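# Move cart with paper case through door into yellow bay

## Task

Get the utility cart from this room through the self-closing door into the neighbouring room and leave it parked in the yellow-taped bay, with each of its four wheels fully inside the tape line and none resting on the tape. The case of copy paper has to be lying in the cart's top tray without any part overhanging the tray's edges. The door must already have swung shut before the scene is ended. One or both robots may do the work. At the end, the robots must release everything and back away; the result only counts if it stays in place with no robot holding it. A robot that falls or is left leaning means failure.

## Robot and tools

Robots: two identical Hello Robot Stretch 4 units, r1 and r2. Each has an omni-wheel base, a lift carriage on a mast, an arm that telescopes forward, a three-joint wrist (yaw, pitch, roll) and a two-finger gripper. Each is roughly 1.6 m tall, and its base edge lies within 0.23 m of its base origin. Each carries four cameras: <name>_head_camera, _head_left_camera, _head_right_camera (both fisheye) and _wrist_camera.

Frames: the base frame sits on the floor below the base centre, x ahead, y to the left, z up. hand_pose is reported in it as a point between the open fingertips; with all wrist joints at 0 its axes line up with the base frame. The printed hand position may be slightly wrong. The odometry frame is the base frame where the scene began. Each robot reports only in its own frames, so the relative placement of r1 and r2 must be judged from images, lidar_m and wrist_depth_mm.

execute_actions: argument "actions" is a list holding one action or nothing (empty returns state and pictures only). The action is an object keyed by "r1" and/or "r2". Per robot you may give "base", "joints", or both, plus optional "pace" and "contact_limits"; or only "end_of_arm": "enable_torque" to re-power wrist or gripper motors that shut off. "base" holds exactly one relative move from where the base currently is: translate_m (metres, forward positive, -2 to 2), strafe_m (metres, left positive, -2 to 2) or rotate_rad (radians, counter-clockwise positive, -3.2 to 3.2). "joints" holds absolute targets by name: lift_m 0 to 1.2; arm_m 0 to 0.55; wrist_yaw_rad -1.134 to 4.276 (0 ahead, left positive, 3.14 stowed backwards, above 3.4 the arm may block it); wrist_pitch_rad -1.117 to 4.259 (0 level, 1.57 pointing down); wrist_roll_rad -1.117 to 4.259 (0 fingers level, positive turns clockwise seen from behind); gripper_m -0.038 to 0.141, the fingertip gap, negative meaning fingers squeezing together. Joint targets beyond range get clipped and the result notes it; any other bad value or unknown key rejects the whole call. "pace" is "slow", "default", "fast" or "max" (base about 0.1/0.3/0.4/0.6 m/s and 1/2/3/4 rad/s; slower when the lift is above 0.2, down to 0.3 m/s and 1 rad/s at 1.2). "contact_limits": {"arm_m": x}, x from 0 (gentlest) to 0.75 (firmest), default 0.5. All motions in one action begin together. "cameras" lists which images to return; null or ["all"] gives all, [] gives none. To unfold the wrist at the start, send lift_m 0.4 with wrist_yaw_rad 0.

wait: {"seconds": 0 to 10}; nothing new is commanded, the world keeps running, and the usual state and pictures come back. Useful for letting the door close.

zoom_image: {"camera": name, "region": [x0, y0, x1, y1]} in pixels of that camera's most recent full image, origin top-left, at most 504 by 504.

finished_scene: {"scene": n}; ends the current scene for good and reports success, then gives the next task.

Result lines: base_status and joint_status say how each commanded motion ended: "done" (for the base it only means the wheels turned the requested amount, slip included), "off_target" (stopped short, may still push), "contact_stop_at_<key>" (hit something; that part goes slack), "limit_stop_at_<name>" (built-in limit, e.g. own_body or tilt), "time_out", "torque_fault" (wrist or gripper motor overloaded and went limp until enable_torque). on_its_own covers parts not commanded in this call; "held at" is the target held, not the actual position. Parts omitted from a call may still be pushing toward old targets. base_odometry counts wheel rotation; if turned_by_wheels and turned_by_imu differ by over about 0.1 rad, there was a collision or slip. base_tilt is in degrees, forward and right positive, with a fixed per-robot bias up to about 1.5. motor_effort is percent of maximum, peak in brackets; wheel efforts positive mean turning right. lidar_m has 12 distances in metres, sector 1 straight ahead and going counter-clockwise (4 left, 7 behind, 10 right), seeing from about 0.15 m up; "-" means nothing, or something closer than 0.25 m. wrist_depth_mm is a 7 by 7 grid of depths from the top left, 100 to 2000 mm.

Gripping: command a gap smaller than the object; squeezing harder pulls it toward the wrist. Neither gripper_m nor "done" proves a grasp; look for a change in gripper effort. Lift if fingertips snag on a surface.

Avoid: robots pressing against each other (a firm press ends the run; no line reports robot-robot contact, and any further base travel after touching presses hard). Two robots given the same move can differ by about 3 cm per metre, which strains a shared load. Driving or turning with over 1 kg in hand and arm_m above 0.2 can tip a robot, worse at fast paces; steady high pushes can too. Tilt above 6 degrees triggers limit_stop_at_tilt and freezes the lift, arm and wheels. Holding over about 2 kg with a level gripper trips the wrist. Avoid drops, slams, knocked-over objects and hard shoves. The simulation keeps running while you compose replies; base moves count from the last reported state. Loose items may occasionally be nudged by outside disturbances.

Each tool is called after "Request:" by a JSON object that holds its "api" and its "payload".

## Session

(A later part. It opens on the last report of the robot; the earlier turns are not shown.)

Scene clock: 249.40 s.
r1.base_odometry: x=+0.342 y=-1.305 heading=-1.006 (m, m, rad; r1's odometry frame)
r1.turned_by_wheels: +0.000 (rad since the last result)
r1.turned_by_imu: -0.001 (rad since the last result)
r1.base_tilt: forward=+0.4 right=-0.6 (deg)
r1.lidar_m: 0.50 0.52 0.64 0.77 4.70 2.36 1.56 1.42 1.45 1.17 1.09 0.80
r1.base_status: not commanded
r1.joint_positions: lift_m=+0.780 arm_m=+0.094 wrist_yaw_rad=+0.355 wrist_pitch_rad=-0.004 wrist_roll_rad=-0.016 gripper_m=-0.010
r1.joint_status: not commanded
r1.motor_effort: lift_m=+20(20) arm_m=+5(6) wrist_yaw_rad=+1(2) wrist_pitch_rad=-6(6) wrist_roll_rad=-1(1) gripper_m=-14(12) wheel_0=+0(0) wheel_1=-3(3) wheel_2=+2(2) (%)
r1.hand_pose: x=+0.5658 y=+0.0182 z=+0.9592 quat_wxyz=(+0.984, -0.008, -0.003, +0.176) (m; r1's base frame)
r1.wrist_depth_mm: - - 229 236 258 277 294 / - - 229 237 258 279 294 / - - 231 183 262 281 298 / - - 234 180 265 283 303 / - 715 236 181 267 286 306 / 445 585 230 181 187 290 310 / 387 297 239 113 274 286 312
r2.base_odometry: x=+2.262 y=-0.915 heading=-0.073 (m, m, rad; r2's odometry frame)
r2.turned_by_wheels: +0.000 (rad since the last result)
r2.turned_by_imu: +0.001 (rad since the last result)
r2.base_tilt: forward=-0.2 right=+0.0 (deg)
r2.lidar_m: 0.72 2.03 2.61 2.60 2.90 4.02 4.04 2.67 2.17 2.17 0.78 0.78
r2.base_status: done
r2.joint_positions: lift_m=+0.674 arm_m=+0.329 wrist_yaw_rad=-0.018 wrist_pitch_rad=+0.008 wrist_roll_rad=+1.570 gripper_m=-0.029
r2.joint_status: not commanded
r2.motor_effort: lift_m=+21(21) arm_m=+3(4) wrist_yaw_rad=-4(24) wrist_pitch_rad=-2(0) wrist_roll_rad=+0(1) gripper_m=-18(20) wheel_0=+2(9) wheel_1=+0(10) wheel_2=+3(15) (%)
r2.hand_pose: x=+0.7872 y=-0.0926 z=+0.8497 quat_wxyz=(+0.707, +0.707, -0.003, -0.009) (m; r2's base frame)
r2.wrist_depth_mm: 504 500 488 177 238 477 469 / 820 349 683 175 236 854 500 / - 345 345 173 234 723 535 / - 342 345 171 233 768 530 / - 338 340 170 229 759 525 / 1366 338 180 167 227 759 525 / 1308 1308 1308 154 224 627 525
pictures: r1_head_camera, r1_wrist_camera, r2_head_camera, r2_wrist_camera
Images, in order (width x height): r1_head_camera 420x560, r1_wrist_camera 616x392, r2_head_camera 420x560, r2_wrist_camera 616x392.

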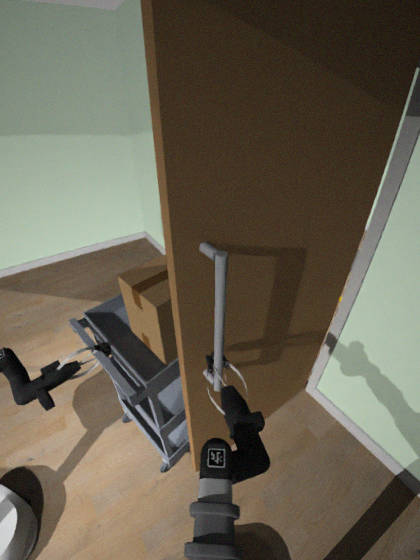

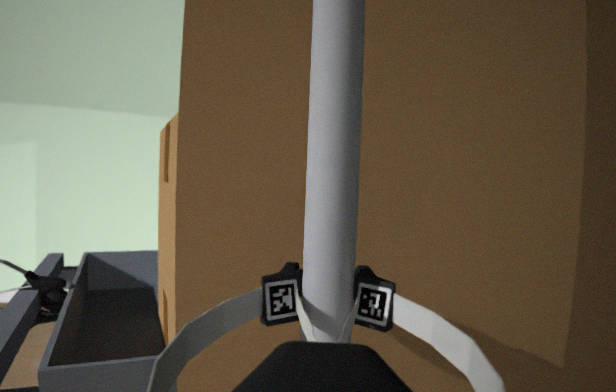

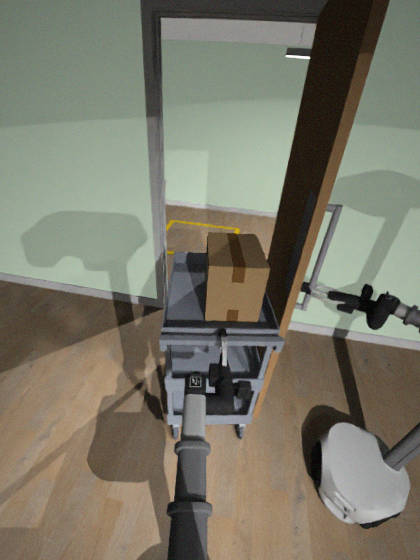

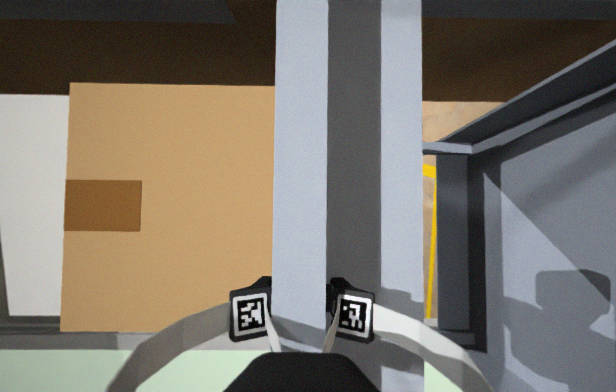

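Request:
{"api": "execute_actions", "payload": {"actions": [{"r2": {"base": {"translate_m": 0.42}, "pace": "fast"}}], "cameras": ["r2_head_camera", "r2_wrist_camera", "r2_head_left_camera"]}}

Scene clock: 255.83 s.
r1.base_odometry: x=+0.342 y=-1.305 heading=-1.006 (m, m, rad; r1's odometry frame)
r1.turned_by_wheels: +0.000 (rad since the last result)
r1.turned_by_imu: -0.002 (rad since the last result)
r1.base_tilt: forward=+0.3 right=-0.6 (deg)
r1.lidar_m: 0.50 0.74 0.64 4.18 4.71 2.34 1.54 1.42 1.46 1.19 1.07 0.80
r1.base_status: not commanded
r1.joint_positions: lift_m=+0.780 arm_m=+0.094 wrist_yaw_rad=+0.355 wrist_pitch_rad=-0.004 wrist_roll_rad=-0.016 gripper_m=-0.010
r1.joint_status: not commanded
r1.motor_effort: lift_m=+20(20) arm_m=+5(6) wrist_yaw_rad=+1(0) wrist_pitch_rad=-6(5) wrist_roll_rad=-1(0) gripper_m=-12(12) wheel_0=+0(0) wheel_1=-3(3) wheel_2=+2(2) (%)
r1.hand_pose: x=+0.5658 y=+0.0182 z=+0.9592 quat_wxyz=(+0.984, -0.008, -0.003, +0.176) (m; r1's base frame)
r1.wrist_depth_mm: - - 229 235 258 277 294 / - - 229 236 260 279 297 / - - 231 183 262 281 298 / - - 233 181 265 283 300 / - - 235 180 267 287 306 / - - 231 180 187 291 310 / 1983 1983 239 113 274 287 312
r2.base_odometry: x=+2.681 y=-0.945 heading=-0.073 (m, m, rad; r2's odometry frame)
r2.turned_by_wheels: +0.000 (rad since the last result)
r2.turned_by_imu: +0.000 (rad since the last result)
r2.base_tilt: forward=-0.2 right=-0.1 (deg)
r2.lidar_m: 0.69 1.57 2.45 2.52 2.80 4.44 - 2.77 2.25 0.64 0.64 0.60
r2.base_status: done
r2.joint_positions: lift_m=+0.674 arm_m=+0.330 wrist_yaw_rad=-0.019 wrist_pitch_rad=+0.008 wrist_roll_rad=+1.570 gripper_m=-0.029
r2.joint_status: not commanded
r2.motor_effort: lift_m=+21(21) arm_m=+3(3) wrist_yaw_rad=-2(16) wrist_pitch_rad=-2(2) wrist_roll_rad=-1(0) gripper_m=-19(22) wheel_0=+0(10) wheel_1=-1(7) wheel_2=+1(17) (%)
r2.hand_pose: x=+0.7872 y=-0.0928 z=+0.8497 quat_wxyz=(+0.707, +0.707, -0.004, -0.010) (m; r2's base frame)
r2.wrist_depth_mm: 707 699 683 193 257 277 277 / - - - 187 251 1808 778 / - 357 359 182 245 768 517 / - 349 351 178 239 768 525 / - 342 345 174 232 750 530 / - 336 180 168 225 759 525 / 1025 330 960 154 221 668 517
pictures: r2_head_camera, r2_head_left_camera, r2_wrist_camera
Images, in order (width x height): r2_head_camera 420x560, r2_head_left_camera 420x672, r2_wrist_camera 616x392.

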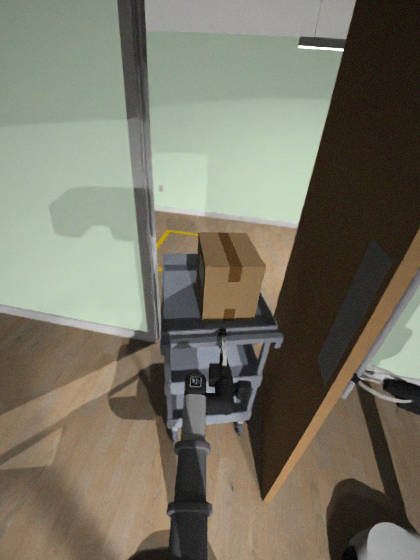

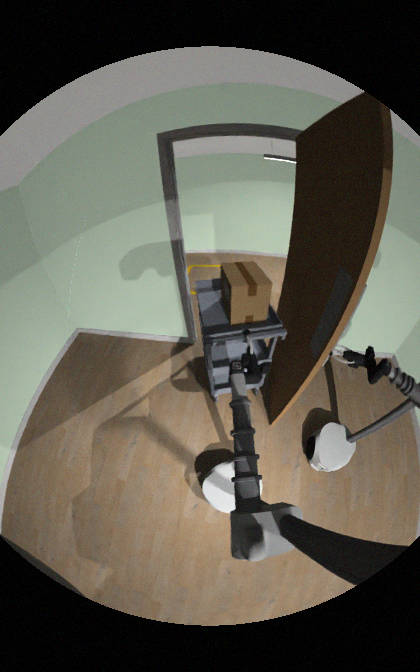

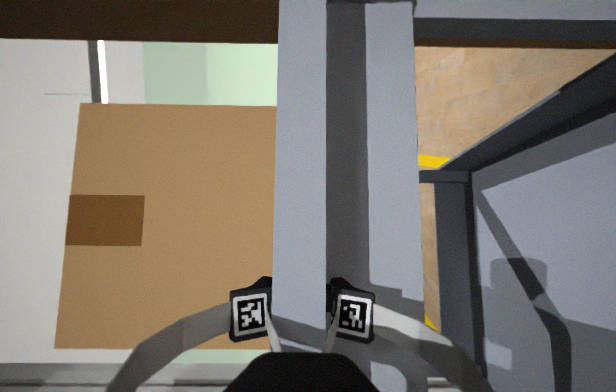

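Request:
{"api": "execute_actions", "payload": {"actions": [{"r2": {"base": {"rotate_rad": -0.09}, "pace": "slow"}}], "cameras": ["r2_head_camera", "r2_wrist_camera"]}}

Scene clock: 262.67 s.
r1.base_odometry: x=+0.342 y=-1.305 heading=-1.006 (m, m, rad; r1's odometry frame)
r1.turned_by_wheels: +0.000 (rad since the last result)
r1.turned_by_imu: -0.001 (rad since the last result)
r1.base_tilt: forward=+0.3 right=-0.7 (deg)
r1.lidar_m: 0.50 0.69 0.62 4.19 4.71 2.35 1.56 1.43 1.44 1.19 1.10 0.78
r1.base_status: not commanded
r1.joint_positions: lift_m=+0.780 arm_m=+0.094 wrist_yaw_rad=+0.355 wrist_pitch_rad=-0.004 wrist_roll_rad=-0.016 gripper_m=-0.010
r1.joint_status: not commanded
r1.motor_effort: lift_m=+20(20) arm_m=+5(5) wrist_yaw_rad=+1(1) wrist_pitch_rad=-7(6) wrist_roll_rad=-1(1) gripper_m=-13(13) wheel_0=+0(0) wheel_1=-4(3) wheel_2=+2(2) (%)
r1.hand_pose: x=+0.5658 y=+0.0182 z=+0.9592 quat_wxyz=(+0.984, -0.008, -0.003, +0.176) (m; r1's base frame)
r1.wrist_depth_mm: - - 229 236 257 277 294 / - - 229 237 259 278 296 / - - 231 182 262 283 298 / - - 234 181 264 283 301 / - 530 236 180 266 287 304 / - - 231 180 186 291 309 / 1983 1863 237 113 274 286 314
r2.base_odometry: x=+2.681 y=-0.945 heading=-0.164 (m, m, rad; r2's odometry frame)
r2.turned_by_wheels: -0.090 (rad since the last result)
r2.turned_by_imu: -0.087 (rad since the last result)
r2.base_tilt: forward=-0.4 right=+0.1 (deg)
r2.lidar_m: 0.67 1.51 2.20 2.52 2.69 3.94 - 2.94 2.28 0.62 0.63 0.61
r2.base_status: done
r2.joint_positions: lift_m=+0.674 arm_m=+0.329 wrist_yaw_rad=-0.019 wrist_pitch_rad=+0.008 wrist_roll_rad=+1.570 gripper_m=-0.029
r2.joint_status: not commanded
r2.motor_effort: lift_m=+21(21) arm_m=+3(3) wrist_yaw_rad=-1(52) wrist_pitch_rad=-2(3) wrist_roll_rad=-2(1) gripper_m=-17(21) wheel_0=-1(15) wheel_1=+0(10) wheel_2=-1(15) (%)
r2.hand_pose: x=+0.7871 y=-0.0930 z=+0.8497 quat_wxyz=(+0.707, +0.707, -0.004, -0.010) (m; r2's base frame)
r2.wrist_depth_mm: 415 413 407 233 310 349 347 / 661 647 647 217 293 615 615 / - - - 204 274 1756 484 / - 366 373 191 256 715 525 / - 349 351 180 241 768 525 / 1983 330 180 169 224 750 530 / 1921 315 320 156 212 661 525
pictures: r2_head_camera, r2_wrist_camera
Images, in order (width x height): r2_head_camera 420x560, r2_wrist_camera 616x392.

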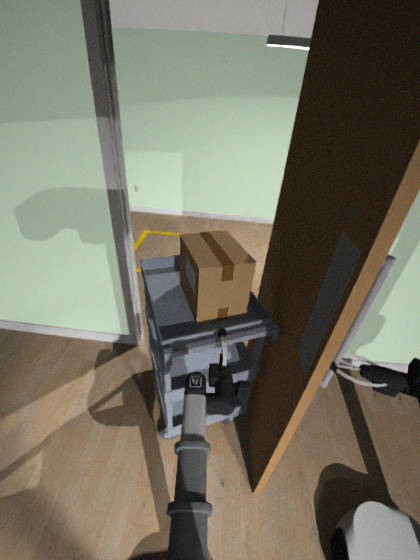

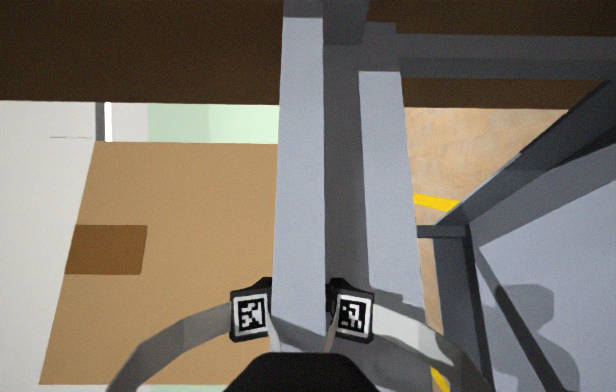

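Request:
{"api": "execute_actions", "payload": {"actions": [{"r2": {"base": {"translate_m": 0.25}}}], "cameras": ["r2_head_camera", "r2_wrist_camera", "r2_head_left_camera"]}}

Scene clock: 265.93 s.
r1.base_odometry: x=+0.342 y=-1.305 heading=-1.006 (m, m, rad; r1's odometry frame)
r1.turned_by_wheels: +0.000 (rad since the last result)
r1.turned_by_imu: -0.001 (rad since the last result)
r1.base_tilt: forward=+0.3 right=-0.6 (deg)
r1.lidar_m: 0.51 0.60 0.60 4.21 4.70 2.35 1.56 1.43 1.46 1.17 1.06 0.79
r1.base_status: not commanded
r1.joint_positions: lift_m=+0.780 arm_m=+0.094 wrist_yaw_rad=+0.355 wrist_pitch_rad=-0.004 wrist_roll_rad=-0.016 gripper_m=-0.010
r1.joint_status: not commanded
r1.motor_effort: lift_m=+20(20) arm_m=+5(5) wrist_yaw_rad=+1(1) wrist_pitch_rad=-7(6) wrist_roll_rad=-1(0) gripper_m=-13(13) wheel_0=+0(0) wheel_1=-3(3) wheel_2=+2(2) (%)
r1.hand_pose: x=+0.5658 y=+0.0182 z=+0.9592 quat_wxyz=(+0.984, -0.008, -0.003, +0.176) (m; r1's base frame)
r1.wrist_depth_mm: - - 229 236 256 276 294 / - - 229 236 259 279 296 / - - 231 182 262 282 300 / - - 234 180 264 285 303 / 500 - 235 180 267 286 304 / - - 231 181 187 290 309 / 1983 1983 237 113 273 287 314
r2.base_odometry: x=+2.928 y=-0.986 heading=-0.163 (m, m, rad; r2's odometry frame)
r2.turned_by_wheels: +0.000 (rad since the last result)
r2.turned_by_imu: +0.000 (rad since the last result)
r2.base_tilt: forward=-0.4 right=+0.1 (deg)
r2.lidar_m: 0.66 1.11 1.81 2.50 2.66 3.89 - 2.98 0.74 0.59 0.41 0.44
r2.base_status: done
r2.joint_positions: lift_m=+0.674 arm_m=+0.329 wrist_yaw_rad=-0.018 wrist_pitch_rad=+0.008 wrist_roll_rad=+1.570 gripper_m=-0.029
r2.joint_status: not commanded
r2.motor_effort: lift_m=+21(21) arm_m=+3(3) wrist_yaw_rad=-4(17) wrist_pitch_rad=-4(2) wrist_roll_rad=-1(1) gripper_m=-16(18) wheel_0=+1(6) wheel_1=+1(7) wheel_2=+0(11) (%)
r2.hand_pose: x=+0.7872 y=-0.0927 z=+0.8497 quat_wxyz=(+0.707, +0.707, -0.004, -0.010) (m; r2's base frame)
r2.wrist_depth_mm: 452 449 445 274 410 439 433 / - - - 233 319 329 329 / - - - 213 289 1756 484 / - 379 382 197 263 1618 521 / - 353 355 183 245 732 525 / - 334 179 169 223 768 521 / 319 307 315 154 210 661 517
pictures: r2_head_camera, r2_head_left_camera, r2_wrist_camera
Images, in order (width x height): r2_head_camera 420x560, r2_head_left_camera 420x672, r2_wrist_camera 616x392.

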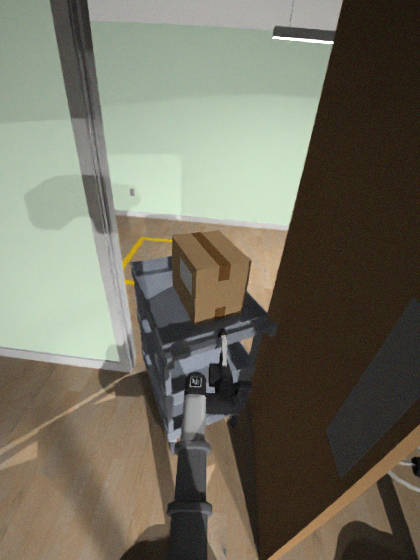

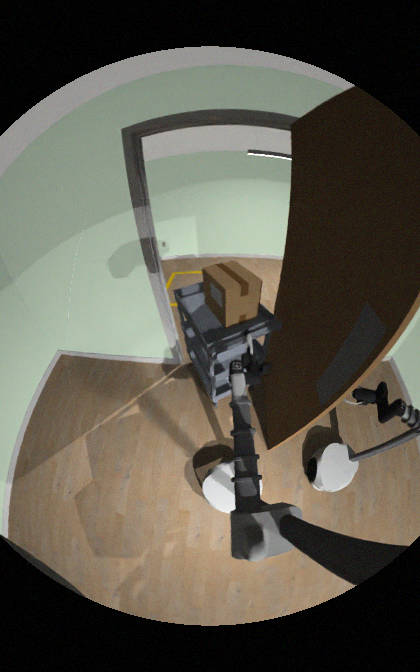

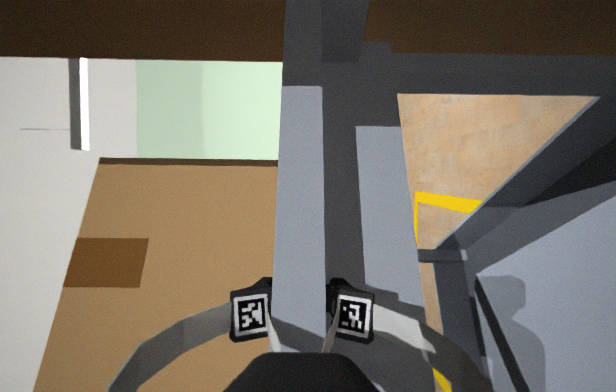

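Request:
{"api": "zoom_image", "payload": {"camera": "r2_head_camera", "region": [70, 200, 230, 400]}}

Region (70, 200, 230, 400) of r2_head_camera's 420x560 image, scaled by 2.520, with more detail than that image has; it fills the left 403 columns of this view, and the rest is white.

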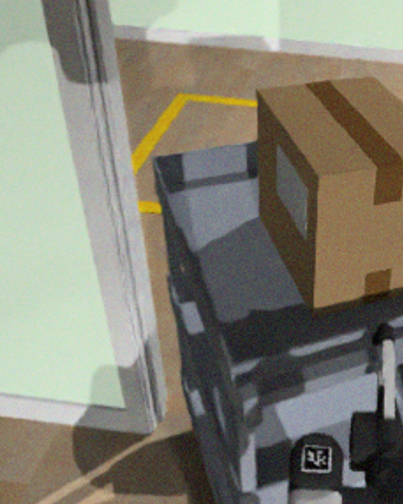

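Request:
{"api": "execute_actions", "payload": {"actions": [{"r2": {"base": {"translate_m": 0.33}, "pace": "fast"}}], "cameras": ["r2_head_camera", "r2_wrist_camera", "r2_head_left_camera"]}}

Scene clock: 282.23 s.
r1.base_odometry: x=+0.342 y=-1.305 heading=-1.006 (m, m, rad; r1's odometry frame)
r1.turned_by_wheels: +0.000 (rad since the last result)
r1.turned_by_imu: -0.002 (rad since the last result)
r1.base_tilt: forward=+0.3 right=-0.7 (deg)
r1.lidar_m: 0.51 0.67 3.35 4.17 4.71 2.36 1.55 1.42 1.47 1.20 1.06 0.80
r1.base_status: not commanded
r1.joint_positions: lift_m=+0.780 arm_m=+0.094 wrist_yaw_rad=+0.355 wrist_pitch_rad=-0.004 wrist_roll_rad=-0.016 gripper_m=-0.010
r1.joint_status: not commanded
r1.motor_effort: lift_m=+20(20) arm_m=+5(5) wrist_yaw_rad=+1(2) wrist_pitch_rad=-6(7) wrist_roll_rad=+0(0) gripper_m=-12(13) wheel_0=+0(0) wheel_1=-4(3) wheel_2=+2(2) (%)
r1.hand_pose: x=+0.5658 y=+0.0182 z=+0.9592 quat_wxyz=(+0.984, -0.008, -0.003, +0.176) (m; r1's base frame)
r1.wrist_depth_mm: - 430 229 236 258 277 294 / - 430 229 237 259 279 296 / - 433 231 182 262 282 298 / - 410 233 181 264 283 303 / - 402 235 180 266 287 307 / - 442 232 180 187 291 309 / 1983 439 239 114 272 287 312
r2.base_odometry: x=+3.253 y=-1.040 heading=-0.163 (m, m, rad; r2's odometry frame)
r2.turned_by_wheels: +0.000 (rad since the last result)
r2.turned_by_imu: +0.001 (rad since the last result)
r2.base_tilt: forward=-0.3 right=+0.2 (deg)
r2.lidar_m: 0.64 0.89 1.31 2.47 2.65 3.85 - 3.01 0.61 0.30 0.32 0.50
r2.base_status: done
r2.joint_positions: lift_m=+0.674 arm_m=+0.329 wrist_yaw_rad=-0.015 wrist_pitch_rad=+0.008 wrist_roll_rad=+1.570 gripper_m=-0.029
r2.joint_status: not commanded
r2.motor_effort: lift_m=+21(20) arm_m=+3(3) wrist_yaw_rad=-13(16) wrist_pitch_rad=-1(1) wrist_roll_rad=+0(1) gripper_m=-18(19) wheel_0=+1(9) wheel_1=+1(7) wheel_2=+3(16) (%)
r2.hand_pose: x=+0.7875 y=-0.0919 z=+0.8497 quat_wxyz=(+0.707, +0.707, -0.002, -0.008) (m; r2's base frame)
r2.wrist_depth_mm: - - - 296 - 1756 1182 / - - - 317 342 353 349 / - - - 227 310 1661 466 / - 397 399 204 279 1661 508 / - 362 366 186 250 699 525 / - 336 180 167 223 750 525 / 322 303 310 151 206 661 525
pictures: r2_head_camera, r2_head_left_camera, r2_wrist_camera
Images, in order (width x height): r2_head_camera 420x560, r2_head_left_camera 420x672, r2_wrist_camera 616x392.

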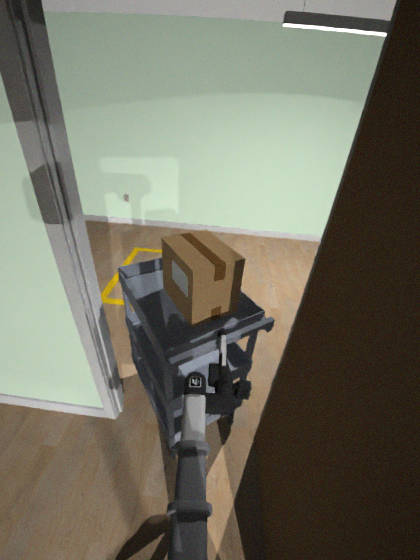

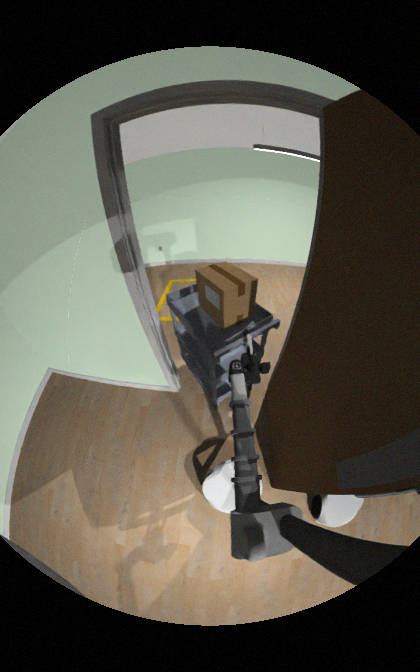

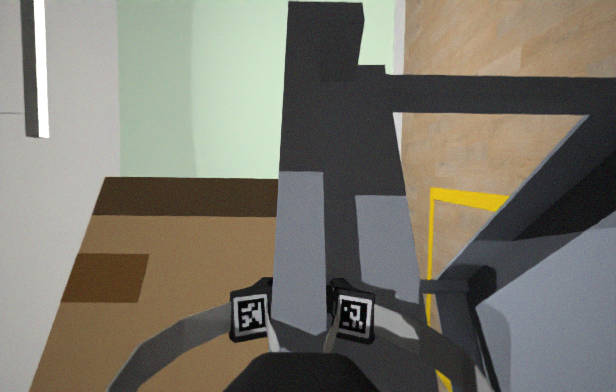

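Request:
{"api": "execute_actions", "payload": {"actions": [{"r2": {"base": {"rotate_rad": 0.113}, "pace": "slow"}}], "cameras": ["r2_head_camera"]}}

Scene clock: 285.00 s.
r1.base_odometry: x=+0.342 y=-1.305 heading=-1.006 (m, m, rad; r1's odometry frame)
r1.turned_by_wheels: +0.000 (rad since the last result)
r1.turned_by_imu: -0.001 (rad since the last result)
r1.base_tilt: forward=+0.3 right=-0.5 (deg)
r1.lidar_m: 0.50 0.66 3.33 4.20 4.71 2.36 1.54 1.41 1.47 1.19 1.08 0.78
r1.base_status: not commanded
r1.joint_positions: lift_m=+0.780 arm_m=+0.094 wrist_yaw_rad=+0.355 wrist_pitch_rad=-0.004 wrist_roll_rad=-0.016 gripper_m=-0.010
r1.joint_status: not commanded
r1.motor_effort: lift_m=+20(20) arm_m=+5(6) wrist_yaw_rad=+1(1) wrist_pitch_rad=-6(7) wrist_roll_rad=-1(1) gripper_m=-12(13) wheel_0=+0(0) wheel_1=-3(3) wheel_2=+2(2) (%)
r1.hand_pose: x=+0.5658 y=+0.0182 z=+0.9592 quat_wxyz=(+0.984, -0.008, -0.003, +0.176) (m; r1's base frame)
r1.wrist_depth_mm: - - 229 236 258 277 294 / - 421 229 237 259 279 296 / - 427 232 183 262 282 298 / - 399 234 181 264 286 303 / - 394 236 180 266 289 306 / - 436 230 180 186 290 309 / 1983 430 238 113 272 289 312
r2.base_odometry: x=+3.253 y=-1.040 heading=-0.050 (m, m, rad; r2's odometry frame)
r2.turned_by_wheels: +0.113 (rad since the last result)
r2.turned_by_imu: +0.108 (rad since the last result)
r2.base_tilt: forward=-0.3 right=-0.1 (deg)
r2.lidar_m: 0.67 0.98 1.50 2.48 2.76 4.46 - 2.78 0.31 0.30 0.35 0.54
r2.base_status: done
r2.joint_positions: lift_m=+0.674 arm_m=+0.330 wrist_yaw_rad=-0.025 wrist_pitch_rad=+0.009 wrist_roll_rad=+1.570 gripper_m=-0.029
r2.joint_status: not commanded
r2.on_its_own: wrist_yaw_rad is at rest, and its effort (+14) is outside its rest range (-13 to +13)
r2.motor_effort: lift_m=+21(20) arm_m=+2(3) wrist_yaw_rad=+14(66) wrist_pitch_rad=-2(4) wrist_roll_rad=+0(0) gripper_m=-14(22) wheel_0=-2(16) wheel_1=-1(9) wheel_2=-3(14) (%)
r2.hand_pose: x=+0.7868 y=-0.0945 z=+0.8497 quat_wxyz=(+0.707, +0.707, -0.006, -0.012) (m; r2's base frame)
r2.wrist_depth_mm: - - - 228 304 307 312 / - - - 213 287 1618 1138 / - 387 389 202 268 1708 496 / - 364 368 190 253 715 525 / - 345 349 179 240 759 521 / 1921 332 180 169 224 759 521 / - 317 324 155 213 676 521
pictures: r2_head_camera
Images, in order (width x height): r2_head_camera 420x560.

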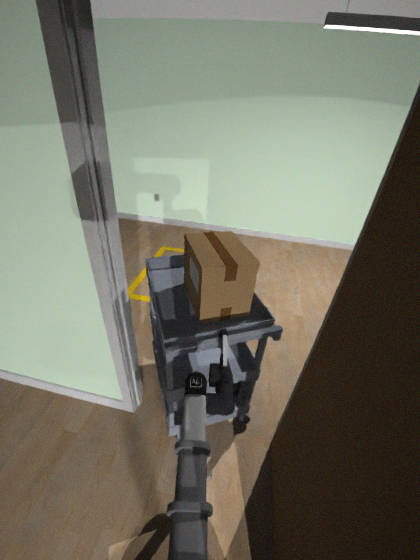

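Request:
{"api": "execute_actions", "payload": {"actions": [{"r2": {"base": {"translate_m": 0.75}, "pace": "fast"}}], "cameras": ["r2_head_camera", "r2_wrist_camera", "r2_head_left_camera", "r2_head_right_camera"]}}

Scene clock: 289.60 s.
r1.base_odometry: x=+0.342 y=-1.305 heading=-1.006 (m, m, rad; r1's odometry frame)
r1.turned_by_wheels: +0.000 (rad since the last result)
r1.turned_by_imu: -0.002 (rad since the last result)
r1.base_tilt: forward=+0.4 right=-0.7 (deg)
r1.lidar_m: 0.48 3.03 3.33 4.21 4.71 2.35 1.57 1.43 1.44 1.19 1.08 0.79
r1.base_status: not commanded
r1.joint_positions: lift_m=+0.780 arm_m=+0.094 wrist_yaw_rad=+0.355 wrist_pitch_rad=-0.004 wrist_roll_rad=-0.016 gripper_m=-0.010
r1.joint_status: not commanded
r1.motor_effort: lift_m=+20(20) arm_m=+5(5) wrist_yaw_rad=+1(1) wrist_pitch_rad=-7(7) wrist_roll_rad=+0(0) gripper_m=-13(12) wheel_0=+0(0) wheel_1=-3(3) wheel_2=+2(2) (%)
r1.hand_pose: x=+0.5658 y=+0.0182 z=+0.9592 quat_wxyz=(+0.984, -0.008, -0.003, +0.176) (m; r1's base frame)
r1.wrist_depth_mm: - - 229 236 258 277 291 / - - 229 236 259 279 296 / - - 231 183 263 281 298 / - - 233 181 264 285 303 / - - 236 180 267 287 304 / - - 230 180 186 289 309 / 1983 1921 238 113 274 287 314
r2.base_odometry: x=+4.003 y=-1.077 heading=-0.050 (m, m, rad; r2's odometry frame)
r2.turned_by_wheels: +0.001 (rad since the last result)
r2.turned_by_imu: +0.003 (rad since the last result)
r2.base_tilt: forward=-0.4 right=-0.2 (deg)
r2.lidar_m: 0.62 0.96 0.38 2.24 2.62 4.22 - 0.54 0.43 0.43 2.73 0.82
r2.base_status: done
r2.joint_positions: lift_m=+0.674 arm_m=+0.330 wrist_yaw_rad=-0.014 wrist_pitch_rad=+0.008 wrist_roll_rad=+1.570 gripper_m=-0.029
r2.joint_status: not commanded
r2.on_its_own: wrist_yaw_rad is at rest, and its effort (-17) is outside its rest range (-13 to +13)
r2.motor_effort: lift_m=+20(21) arm_m=+2(2) wrist_yaw_rad=-17(29) wrist_pitch_rad=+0(3) wrist_roll_rad=+0(1) gripper_m=-18(20) wheel_0=+4(8) wheel_1=+2(8) wheel_2=+5(22) (%)
r2.hand_pose: x=+0.7878 y=-0.0914 z=+0.8497 quat_wxyz=(+0.707, +0.707, -0.002, -0.008) (m; r2's base frame)
r2.wrist_depth_mm: - - - 291 - 1756 1182 / - - - 314 343 347 351 / - - - 225 307 1708 477 / - 394 397 204 273 1708 512 / - 364 364 186 249 715 525 / - 336 179 168 222 750 525 / 320 303 314 151 206 661 521
pictures: r2_head_camera, r2_head_left_camera, r2_head_right_camera, r2_wrist_camera
Images, in order (width x height): r2_head_camera 420x560, r2_head_left_camera 420x672, r2_head_right_camera 420x672, r2_wrist_camera 616x392.

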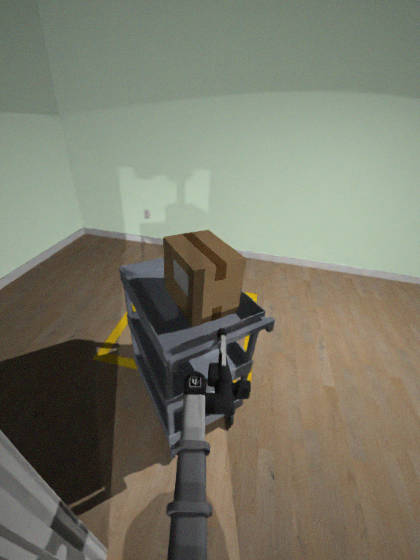

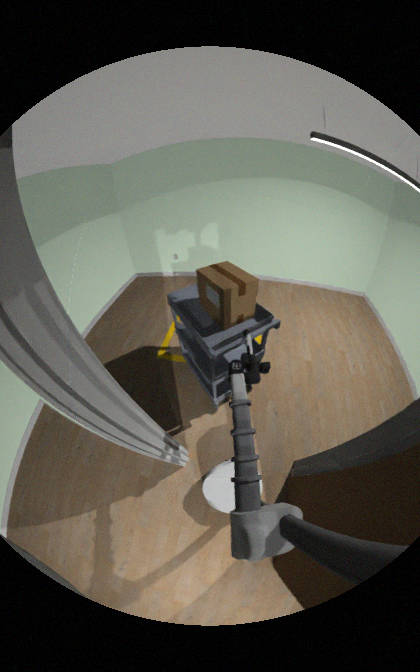

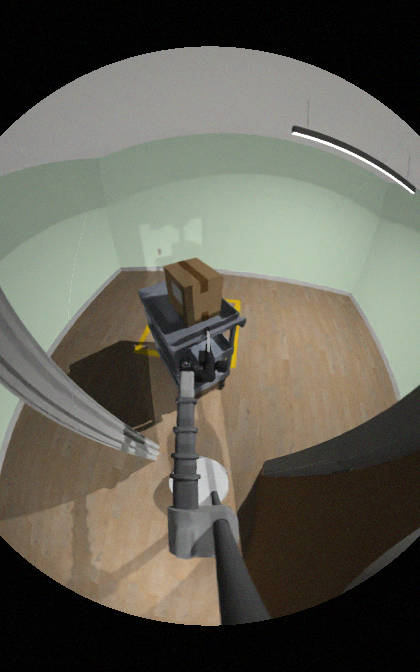

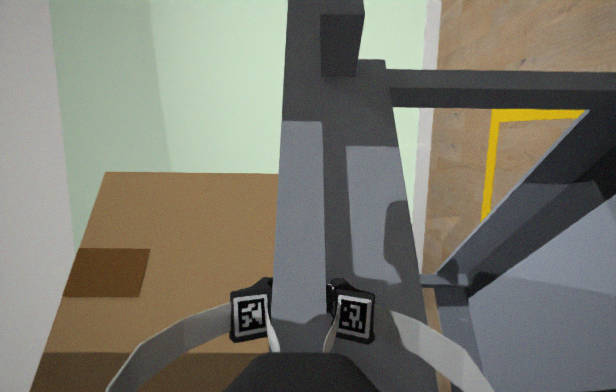

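Request:
{"api": "zoom_image", "payload": {"camera": "r2_head_camera", "region": [70, 250, 290, 470]}}

Region (70, 250, 290, 470) of r2_head_camera's 420x560 image, scaled by 2.291, with more detail than that image has.

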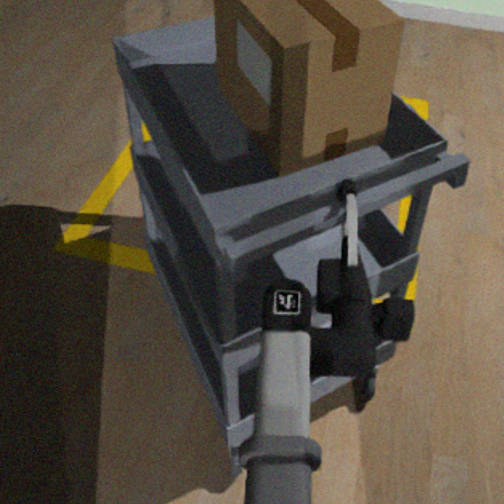

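Request:
{"api": "execute_actions", "payload": {"actions": [{"r2": {"base": {"translate_m": 0.52}, "joints": {"wrist_yaw_rad": 0.045}, "pace": "fast"}, "r1": {"joints": {"gripper_m": 0.14}}}], "cameras": ["r2_head_camera", "r2_wrist_camera", "r2_head_left_camera", "r2_head_right_camera", "r1_head_camera"]}}

Scene clock: 306.23 s.
r1.base_odometry: x=+0.342 y=-1.305 heading=-1.006 (m, m, rad; r1's odometry frame)
r1.turned_by_wheels: +0.000 (rad since the last result)
r1.turned_by_imu: -0.002 (rad since the last result)
r1.base_tilt: forward=+0.3 right=-0.6 (deg)
r1.lidar_m: 1.22 2.99 3.35 4.19 4.69 2.37 1.56 1.43 1.46 1.18 1.09 1.09
r1.base_status: not commanded
r1.joint_positions: lift_m=+0.780 arm_m=+0.094 wrist_yaw_rad=+0.355 wrist_pitch_rad=-0.004 wrist_roll_rad=-0.016 gripper_m=+0.140
r1.joint_status: all done
r1.motor_effort: lift_m=+20(20) arm_m=+6(5) wrist_yaw_rad=-1(4) wrist_pitch_rad=-6(6) wrist_roll_rad=-1(1) gripper_m=+0(10) wheel_0=+0(0) wheel_1=-3(4) wheel_2=+2(2) (%)
r1.hand_pose: x=+0.5658 y=+0.0184 z=+0.9592 quat_wxyz=(+0.984, -0.008, -0.003, +0.177) (m; r1's base frame)
r1.wrist_depth_mm: - - - - 1078 878 768 / - - - - 1060 904 759 / - - - - 1060 891 759 / - - - - 1060 891 768 / - - - - 1098 866 768 / - - - - 1025 197 768 / 1983 1983 - 113 1042 878 768
r2.base_odometry: x=+4.522 y=-1.103 heading=-0.049 (m, m, rad; r2's odometry frame)
r2.turned_by_wheels: +0.001 (rad since the last result)
r2.turned_by_imu: +0.003 (rad since the last result)
r2.base_tilt: forward=-0.4 right=+0.1 (deg)
r2.lidar_m: 0.61 0.82 2.24 0.65 0.39 0.65 0.56 0.55 0.66 2.52 2.83 0.91
r2.base_status: done
r2.joint_positions: lift_m=+0.674 arm_m=+0.330 wrist_yaw_rad=+0.051 wrist_pitch_rad=+0.008 wrist_roll_rad=+1.570 gripper_m=-0.029
r2.joint_status: all done
r2.on_its_own: wrist_yaw_rad is at rest, and its effort (-16) is outside its rest range (-13 to +13)
r2.motor_effort: lift_m=+20(21) arm_m=+2(2) wrist_yaw_rad=-16(39) wrist_pitch_rad=-2(5) wrist_roll_rad=+0(0) gripper_m=-16(17) wheel_0=+4(9) wheel_1=+2(8) wheel_2=+4(18) (%)
r2.hand_pose: x=+0.7932 y=-0.0726 z=+0.8497 quat_wxyz=(+0.707, +0.706, +0.021, +0.015) (m; r2's base frame)
r2.wrist_depth_mm: 1756 1756 1756 309 1863 1708 1182 / 1808 1808 1921 327 1921 1499 1078 / 1921 1863 1921 236 364 1618 449 / 1983 407 410 209 286 1708 496 / - 368 370 187 252 707 535 / - 334 180 167 221 759 521 / 319 301 312 149 202 661 521
pictures: r1_head_camera, r2_head_camera, r2_head_left_camera, r2_head_right_camera, r2_wrist_camera
Images, in order (width x height): r1_head_camera 420x560, r2_head_camera 420x560, r2_head_left_camera 420x672, r2_head_right_camera 420x672, r2_wrist_camera 616x392.

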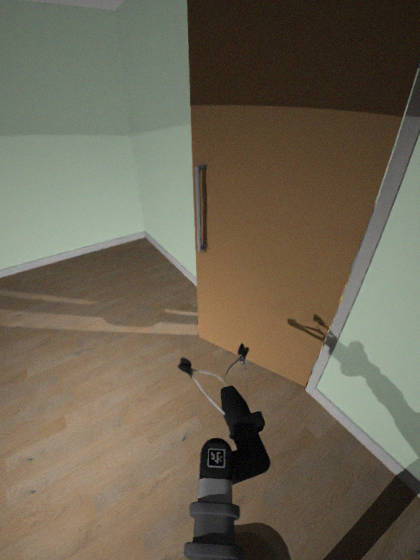

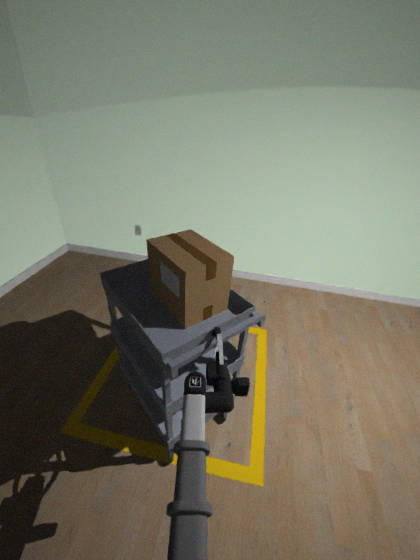

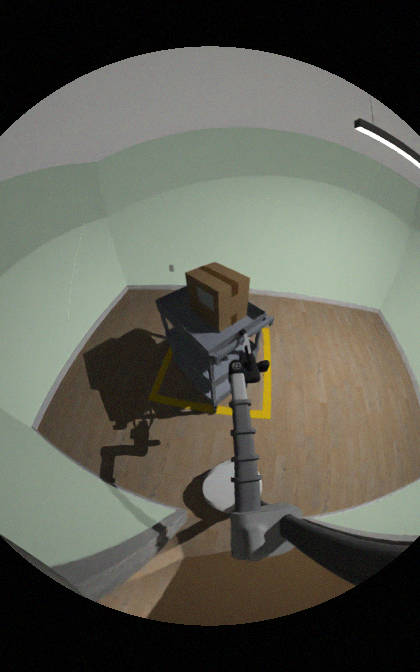

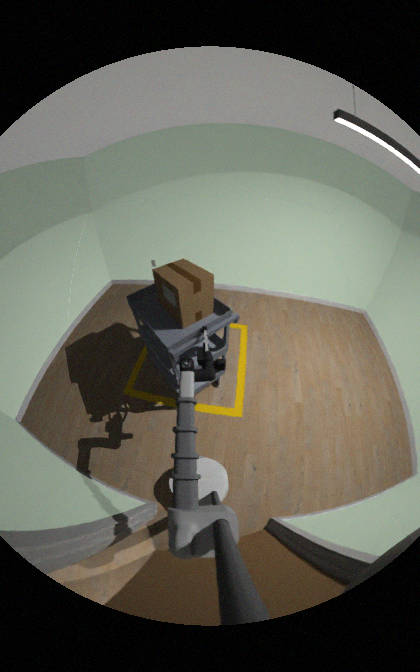

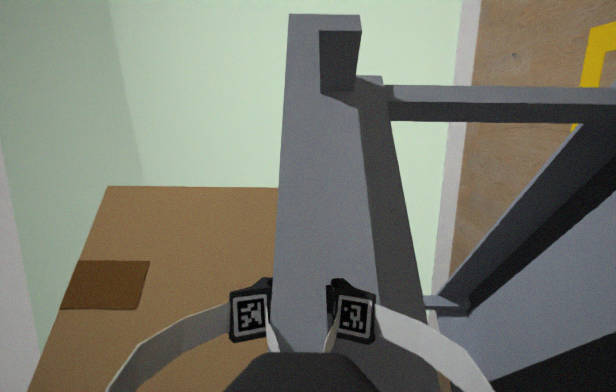

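Request:
{"api": "execute_actions", "payload": {"actions": []}}

Scene clock: 309.63 s.
r1.base_odometry: x=+0.342 y=-1.305 heading=-1.006 (m, m, rad; r1's odometry frame)
r1.turned_by_wheels: +0.000 (rad since the last result)
r1.turned_by_imu: -0.001 (rad since the last result)
r1.base_tilt: forward=+0.2 right=-0.6 (deg)
r1.lidar_m: 1.41 3.00 3.34 4.19 4.71 2.34 1.54 1.43 1.46 1.18 1.10 1.10
r1.base_status: not commanded
r1.joint_positions: lift_m=+0.780 arm_m=+0.094 wrist_yaw_rad=+0.355 wrist_pitch_rad=-0.004 wrist_roll_rad=-0.016 gripper_m=+0.140
r1.joint_status: all done
r1.motor_effort: lift_m=+20(20) arm_m=+5(5) wrist_yaw_rad=-1(4) wrist_pitch_rad=-6(6) wrist_roll_rad=-1(1) gripper_m=-1(10) wheel_0=+0(0) wheel_1=-3(4) wheel_2=+2(2) (%)
r1.hand_pose: x=+0.5658 y=+0.0184 z=+0.9592 quat_wxyz=(+0.984, -0.008, -0.003, +0.177) (m; r1's base frame)
r1.wrist_depth_mm: - - - - 1808 1205 976 / - - - - 1863 1182 960 / - - - - 1863 1182 960 / - - - - 1863 1205 960 / - - - - 1863 1182 946 / - - - - 1576 198 946 / 1983 1983 - 113 1576 1205 960
r2.base_odometry: x=+4.522 y=-1.103 heading=-0.049 (m, m, rad; r2's odometry frame)
r2.turned_by_wheels: +0.000 (rad since the last result)
r2.turned_by_imu: +0.001 (rad since the last result)
r2.base_tilt: forward=-0.1 right=+0.1 (deg)
r2.lidar_m: 0.61 0.80 2.23 0.66 0.39 0.36 0.35 0.40 0.63 2.54 2.85 0.89
r2.base_status: done
r2.joint_positions: lift_m=+0.674 arm_m=+0.330 wrist_yaw_rad=+0.051 wrist_pitch_rad=+0.008 wrist_roll_rad=+1.570 gripper_m=-0.029
r2.joint_status: all done
r2.on_its_own: wrist_yaw_rad is at rest, and its effort (-17) is outside its rest range (-13 to +13)
r2.motor_effort: lift_m=+20(21) arm_m=+2(2) wrist_yaw_rad=-17(39) wrist_pitch_rad=-2(5) wrist_roll_rad=-2(0) gripper_m=-18(17) wheel_0=+3(9) wheel_1=+2(8) wheel_2=+4(18) (%)
r2.hand_pose: x=+0.7932 y=-0.0726 z=+0.8497 quat_wxyz=(+0.707, +0.706, +0.021, +0.015) (m; r2's base frame)
r2.wrist_depth_mm: 1808 1808 1808 310 1863 1756 1160 / 1863 1808 1863 327 1863 1537 1078 / 1921 1921 1921 235 362 1618 455 / 1983 410 410 208 287 1708 492 / - 368 370 187 252 691 530 / - 336 180 167 221 759 530 / 319 301 312 149 204 661 521
pictures: r1_head_camera, r1_head_left_camera, r1_head_right_camera, r1_wrist_camera, r2_head_camera, r2_head_left_camera, r2_head_right_camera, r2_wrist_camera
Images, in order (width x height): r1_head_camera 420x560, r1_head_left_camera 420x672, r1_head_right_camera 420x672, r1_wrist_camera 616x392, r2_head_camera 420x560, r2_head_left_camera 420x672, r2_head_right_camera 420x672, r2_wrist_camera 616x392.

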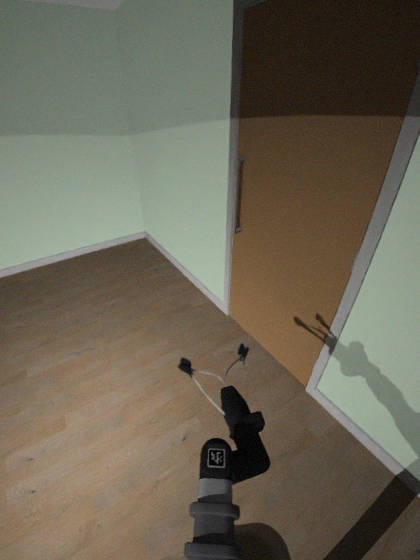

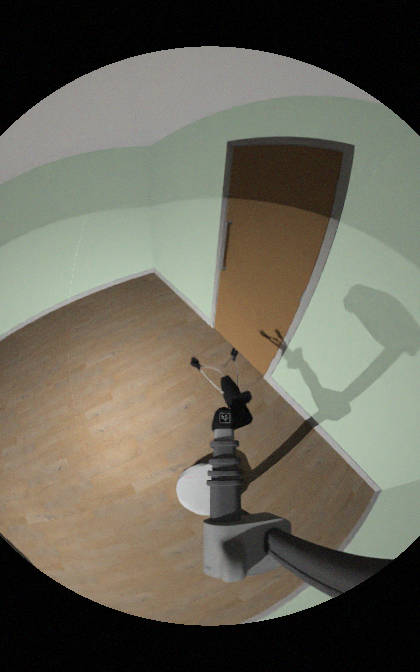

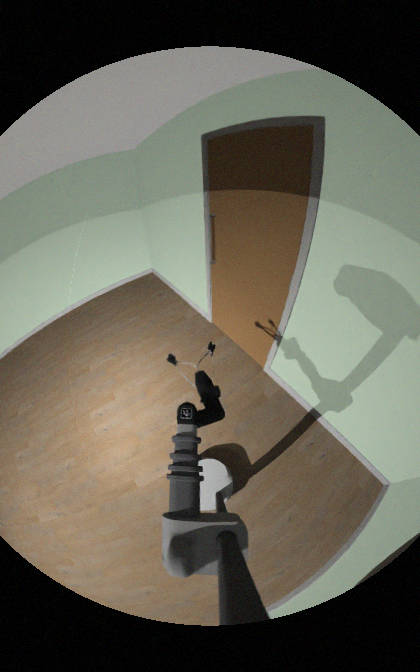

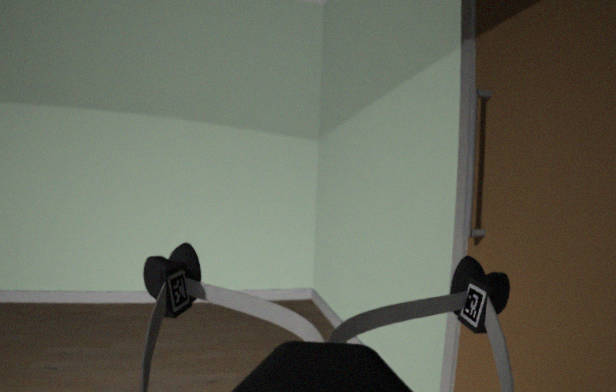

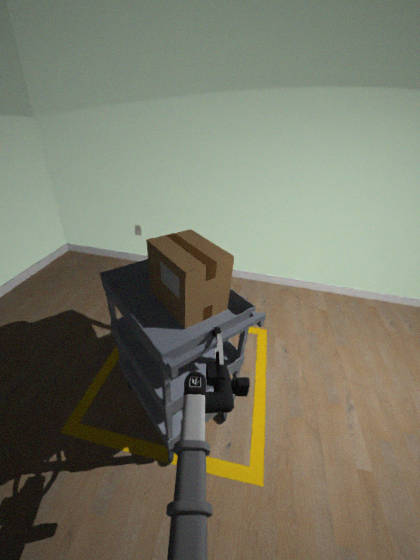

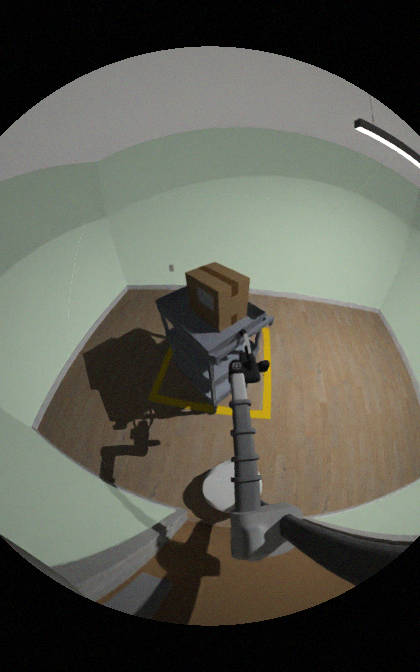

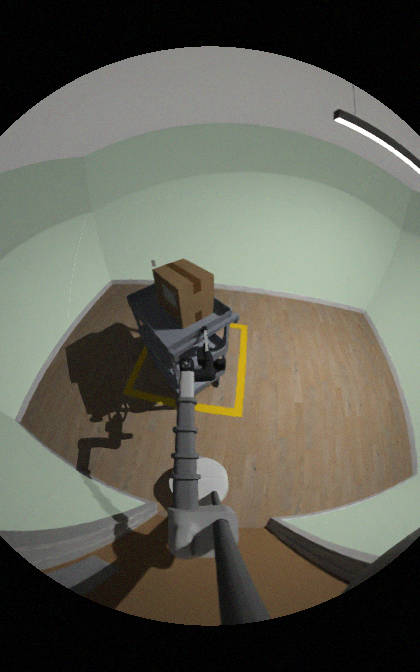

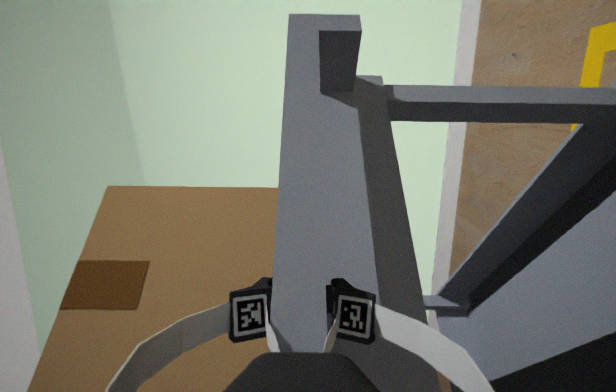

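Request:
{"api": "zoom_image", "payload": {"camera": "r2_head_camera", "region": [40, 220, 300, 500]}}

Request:
{"api": "zoom_image", "payload": {"camera": "r2_head_left_camera", "region": [120, 250, 300, 430]}}

Region (40, 220, 300, 500) of r2_head_camera's 420x560 image, scaled by 1.800, with more detail than that image has; it fills the left 468 columns of this view, and the rest is white.

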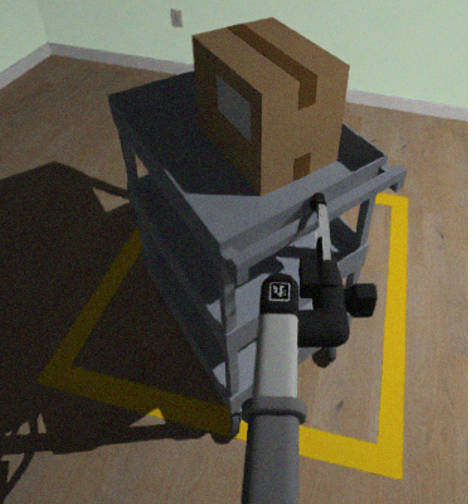

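Region (120, 250, 300, 430) of r2_head_left_camera's 420x672 image, scaled by 2.800, with more detail than that image has.

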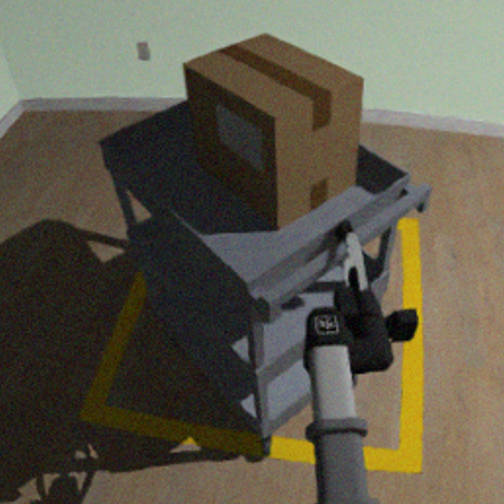

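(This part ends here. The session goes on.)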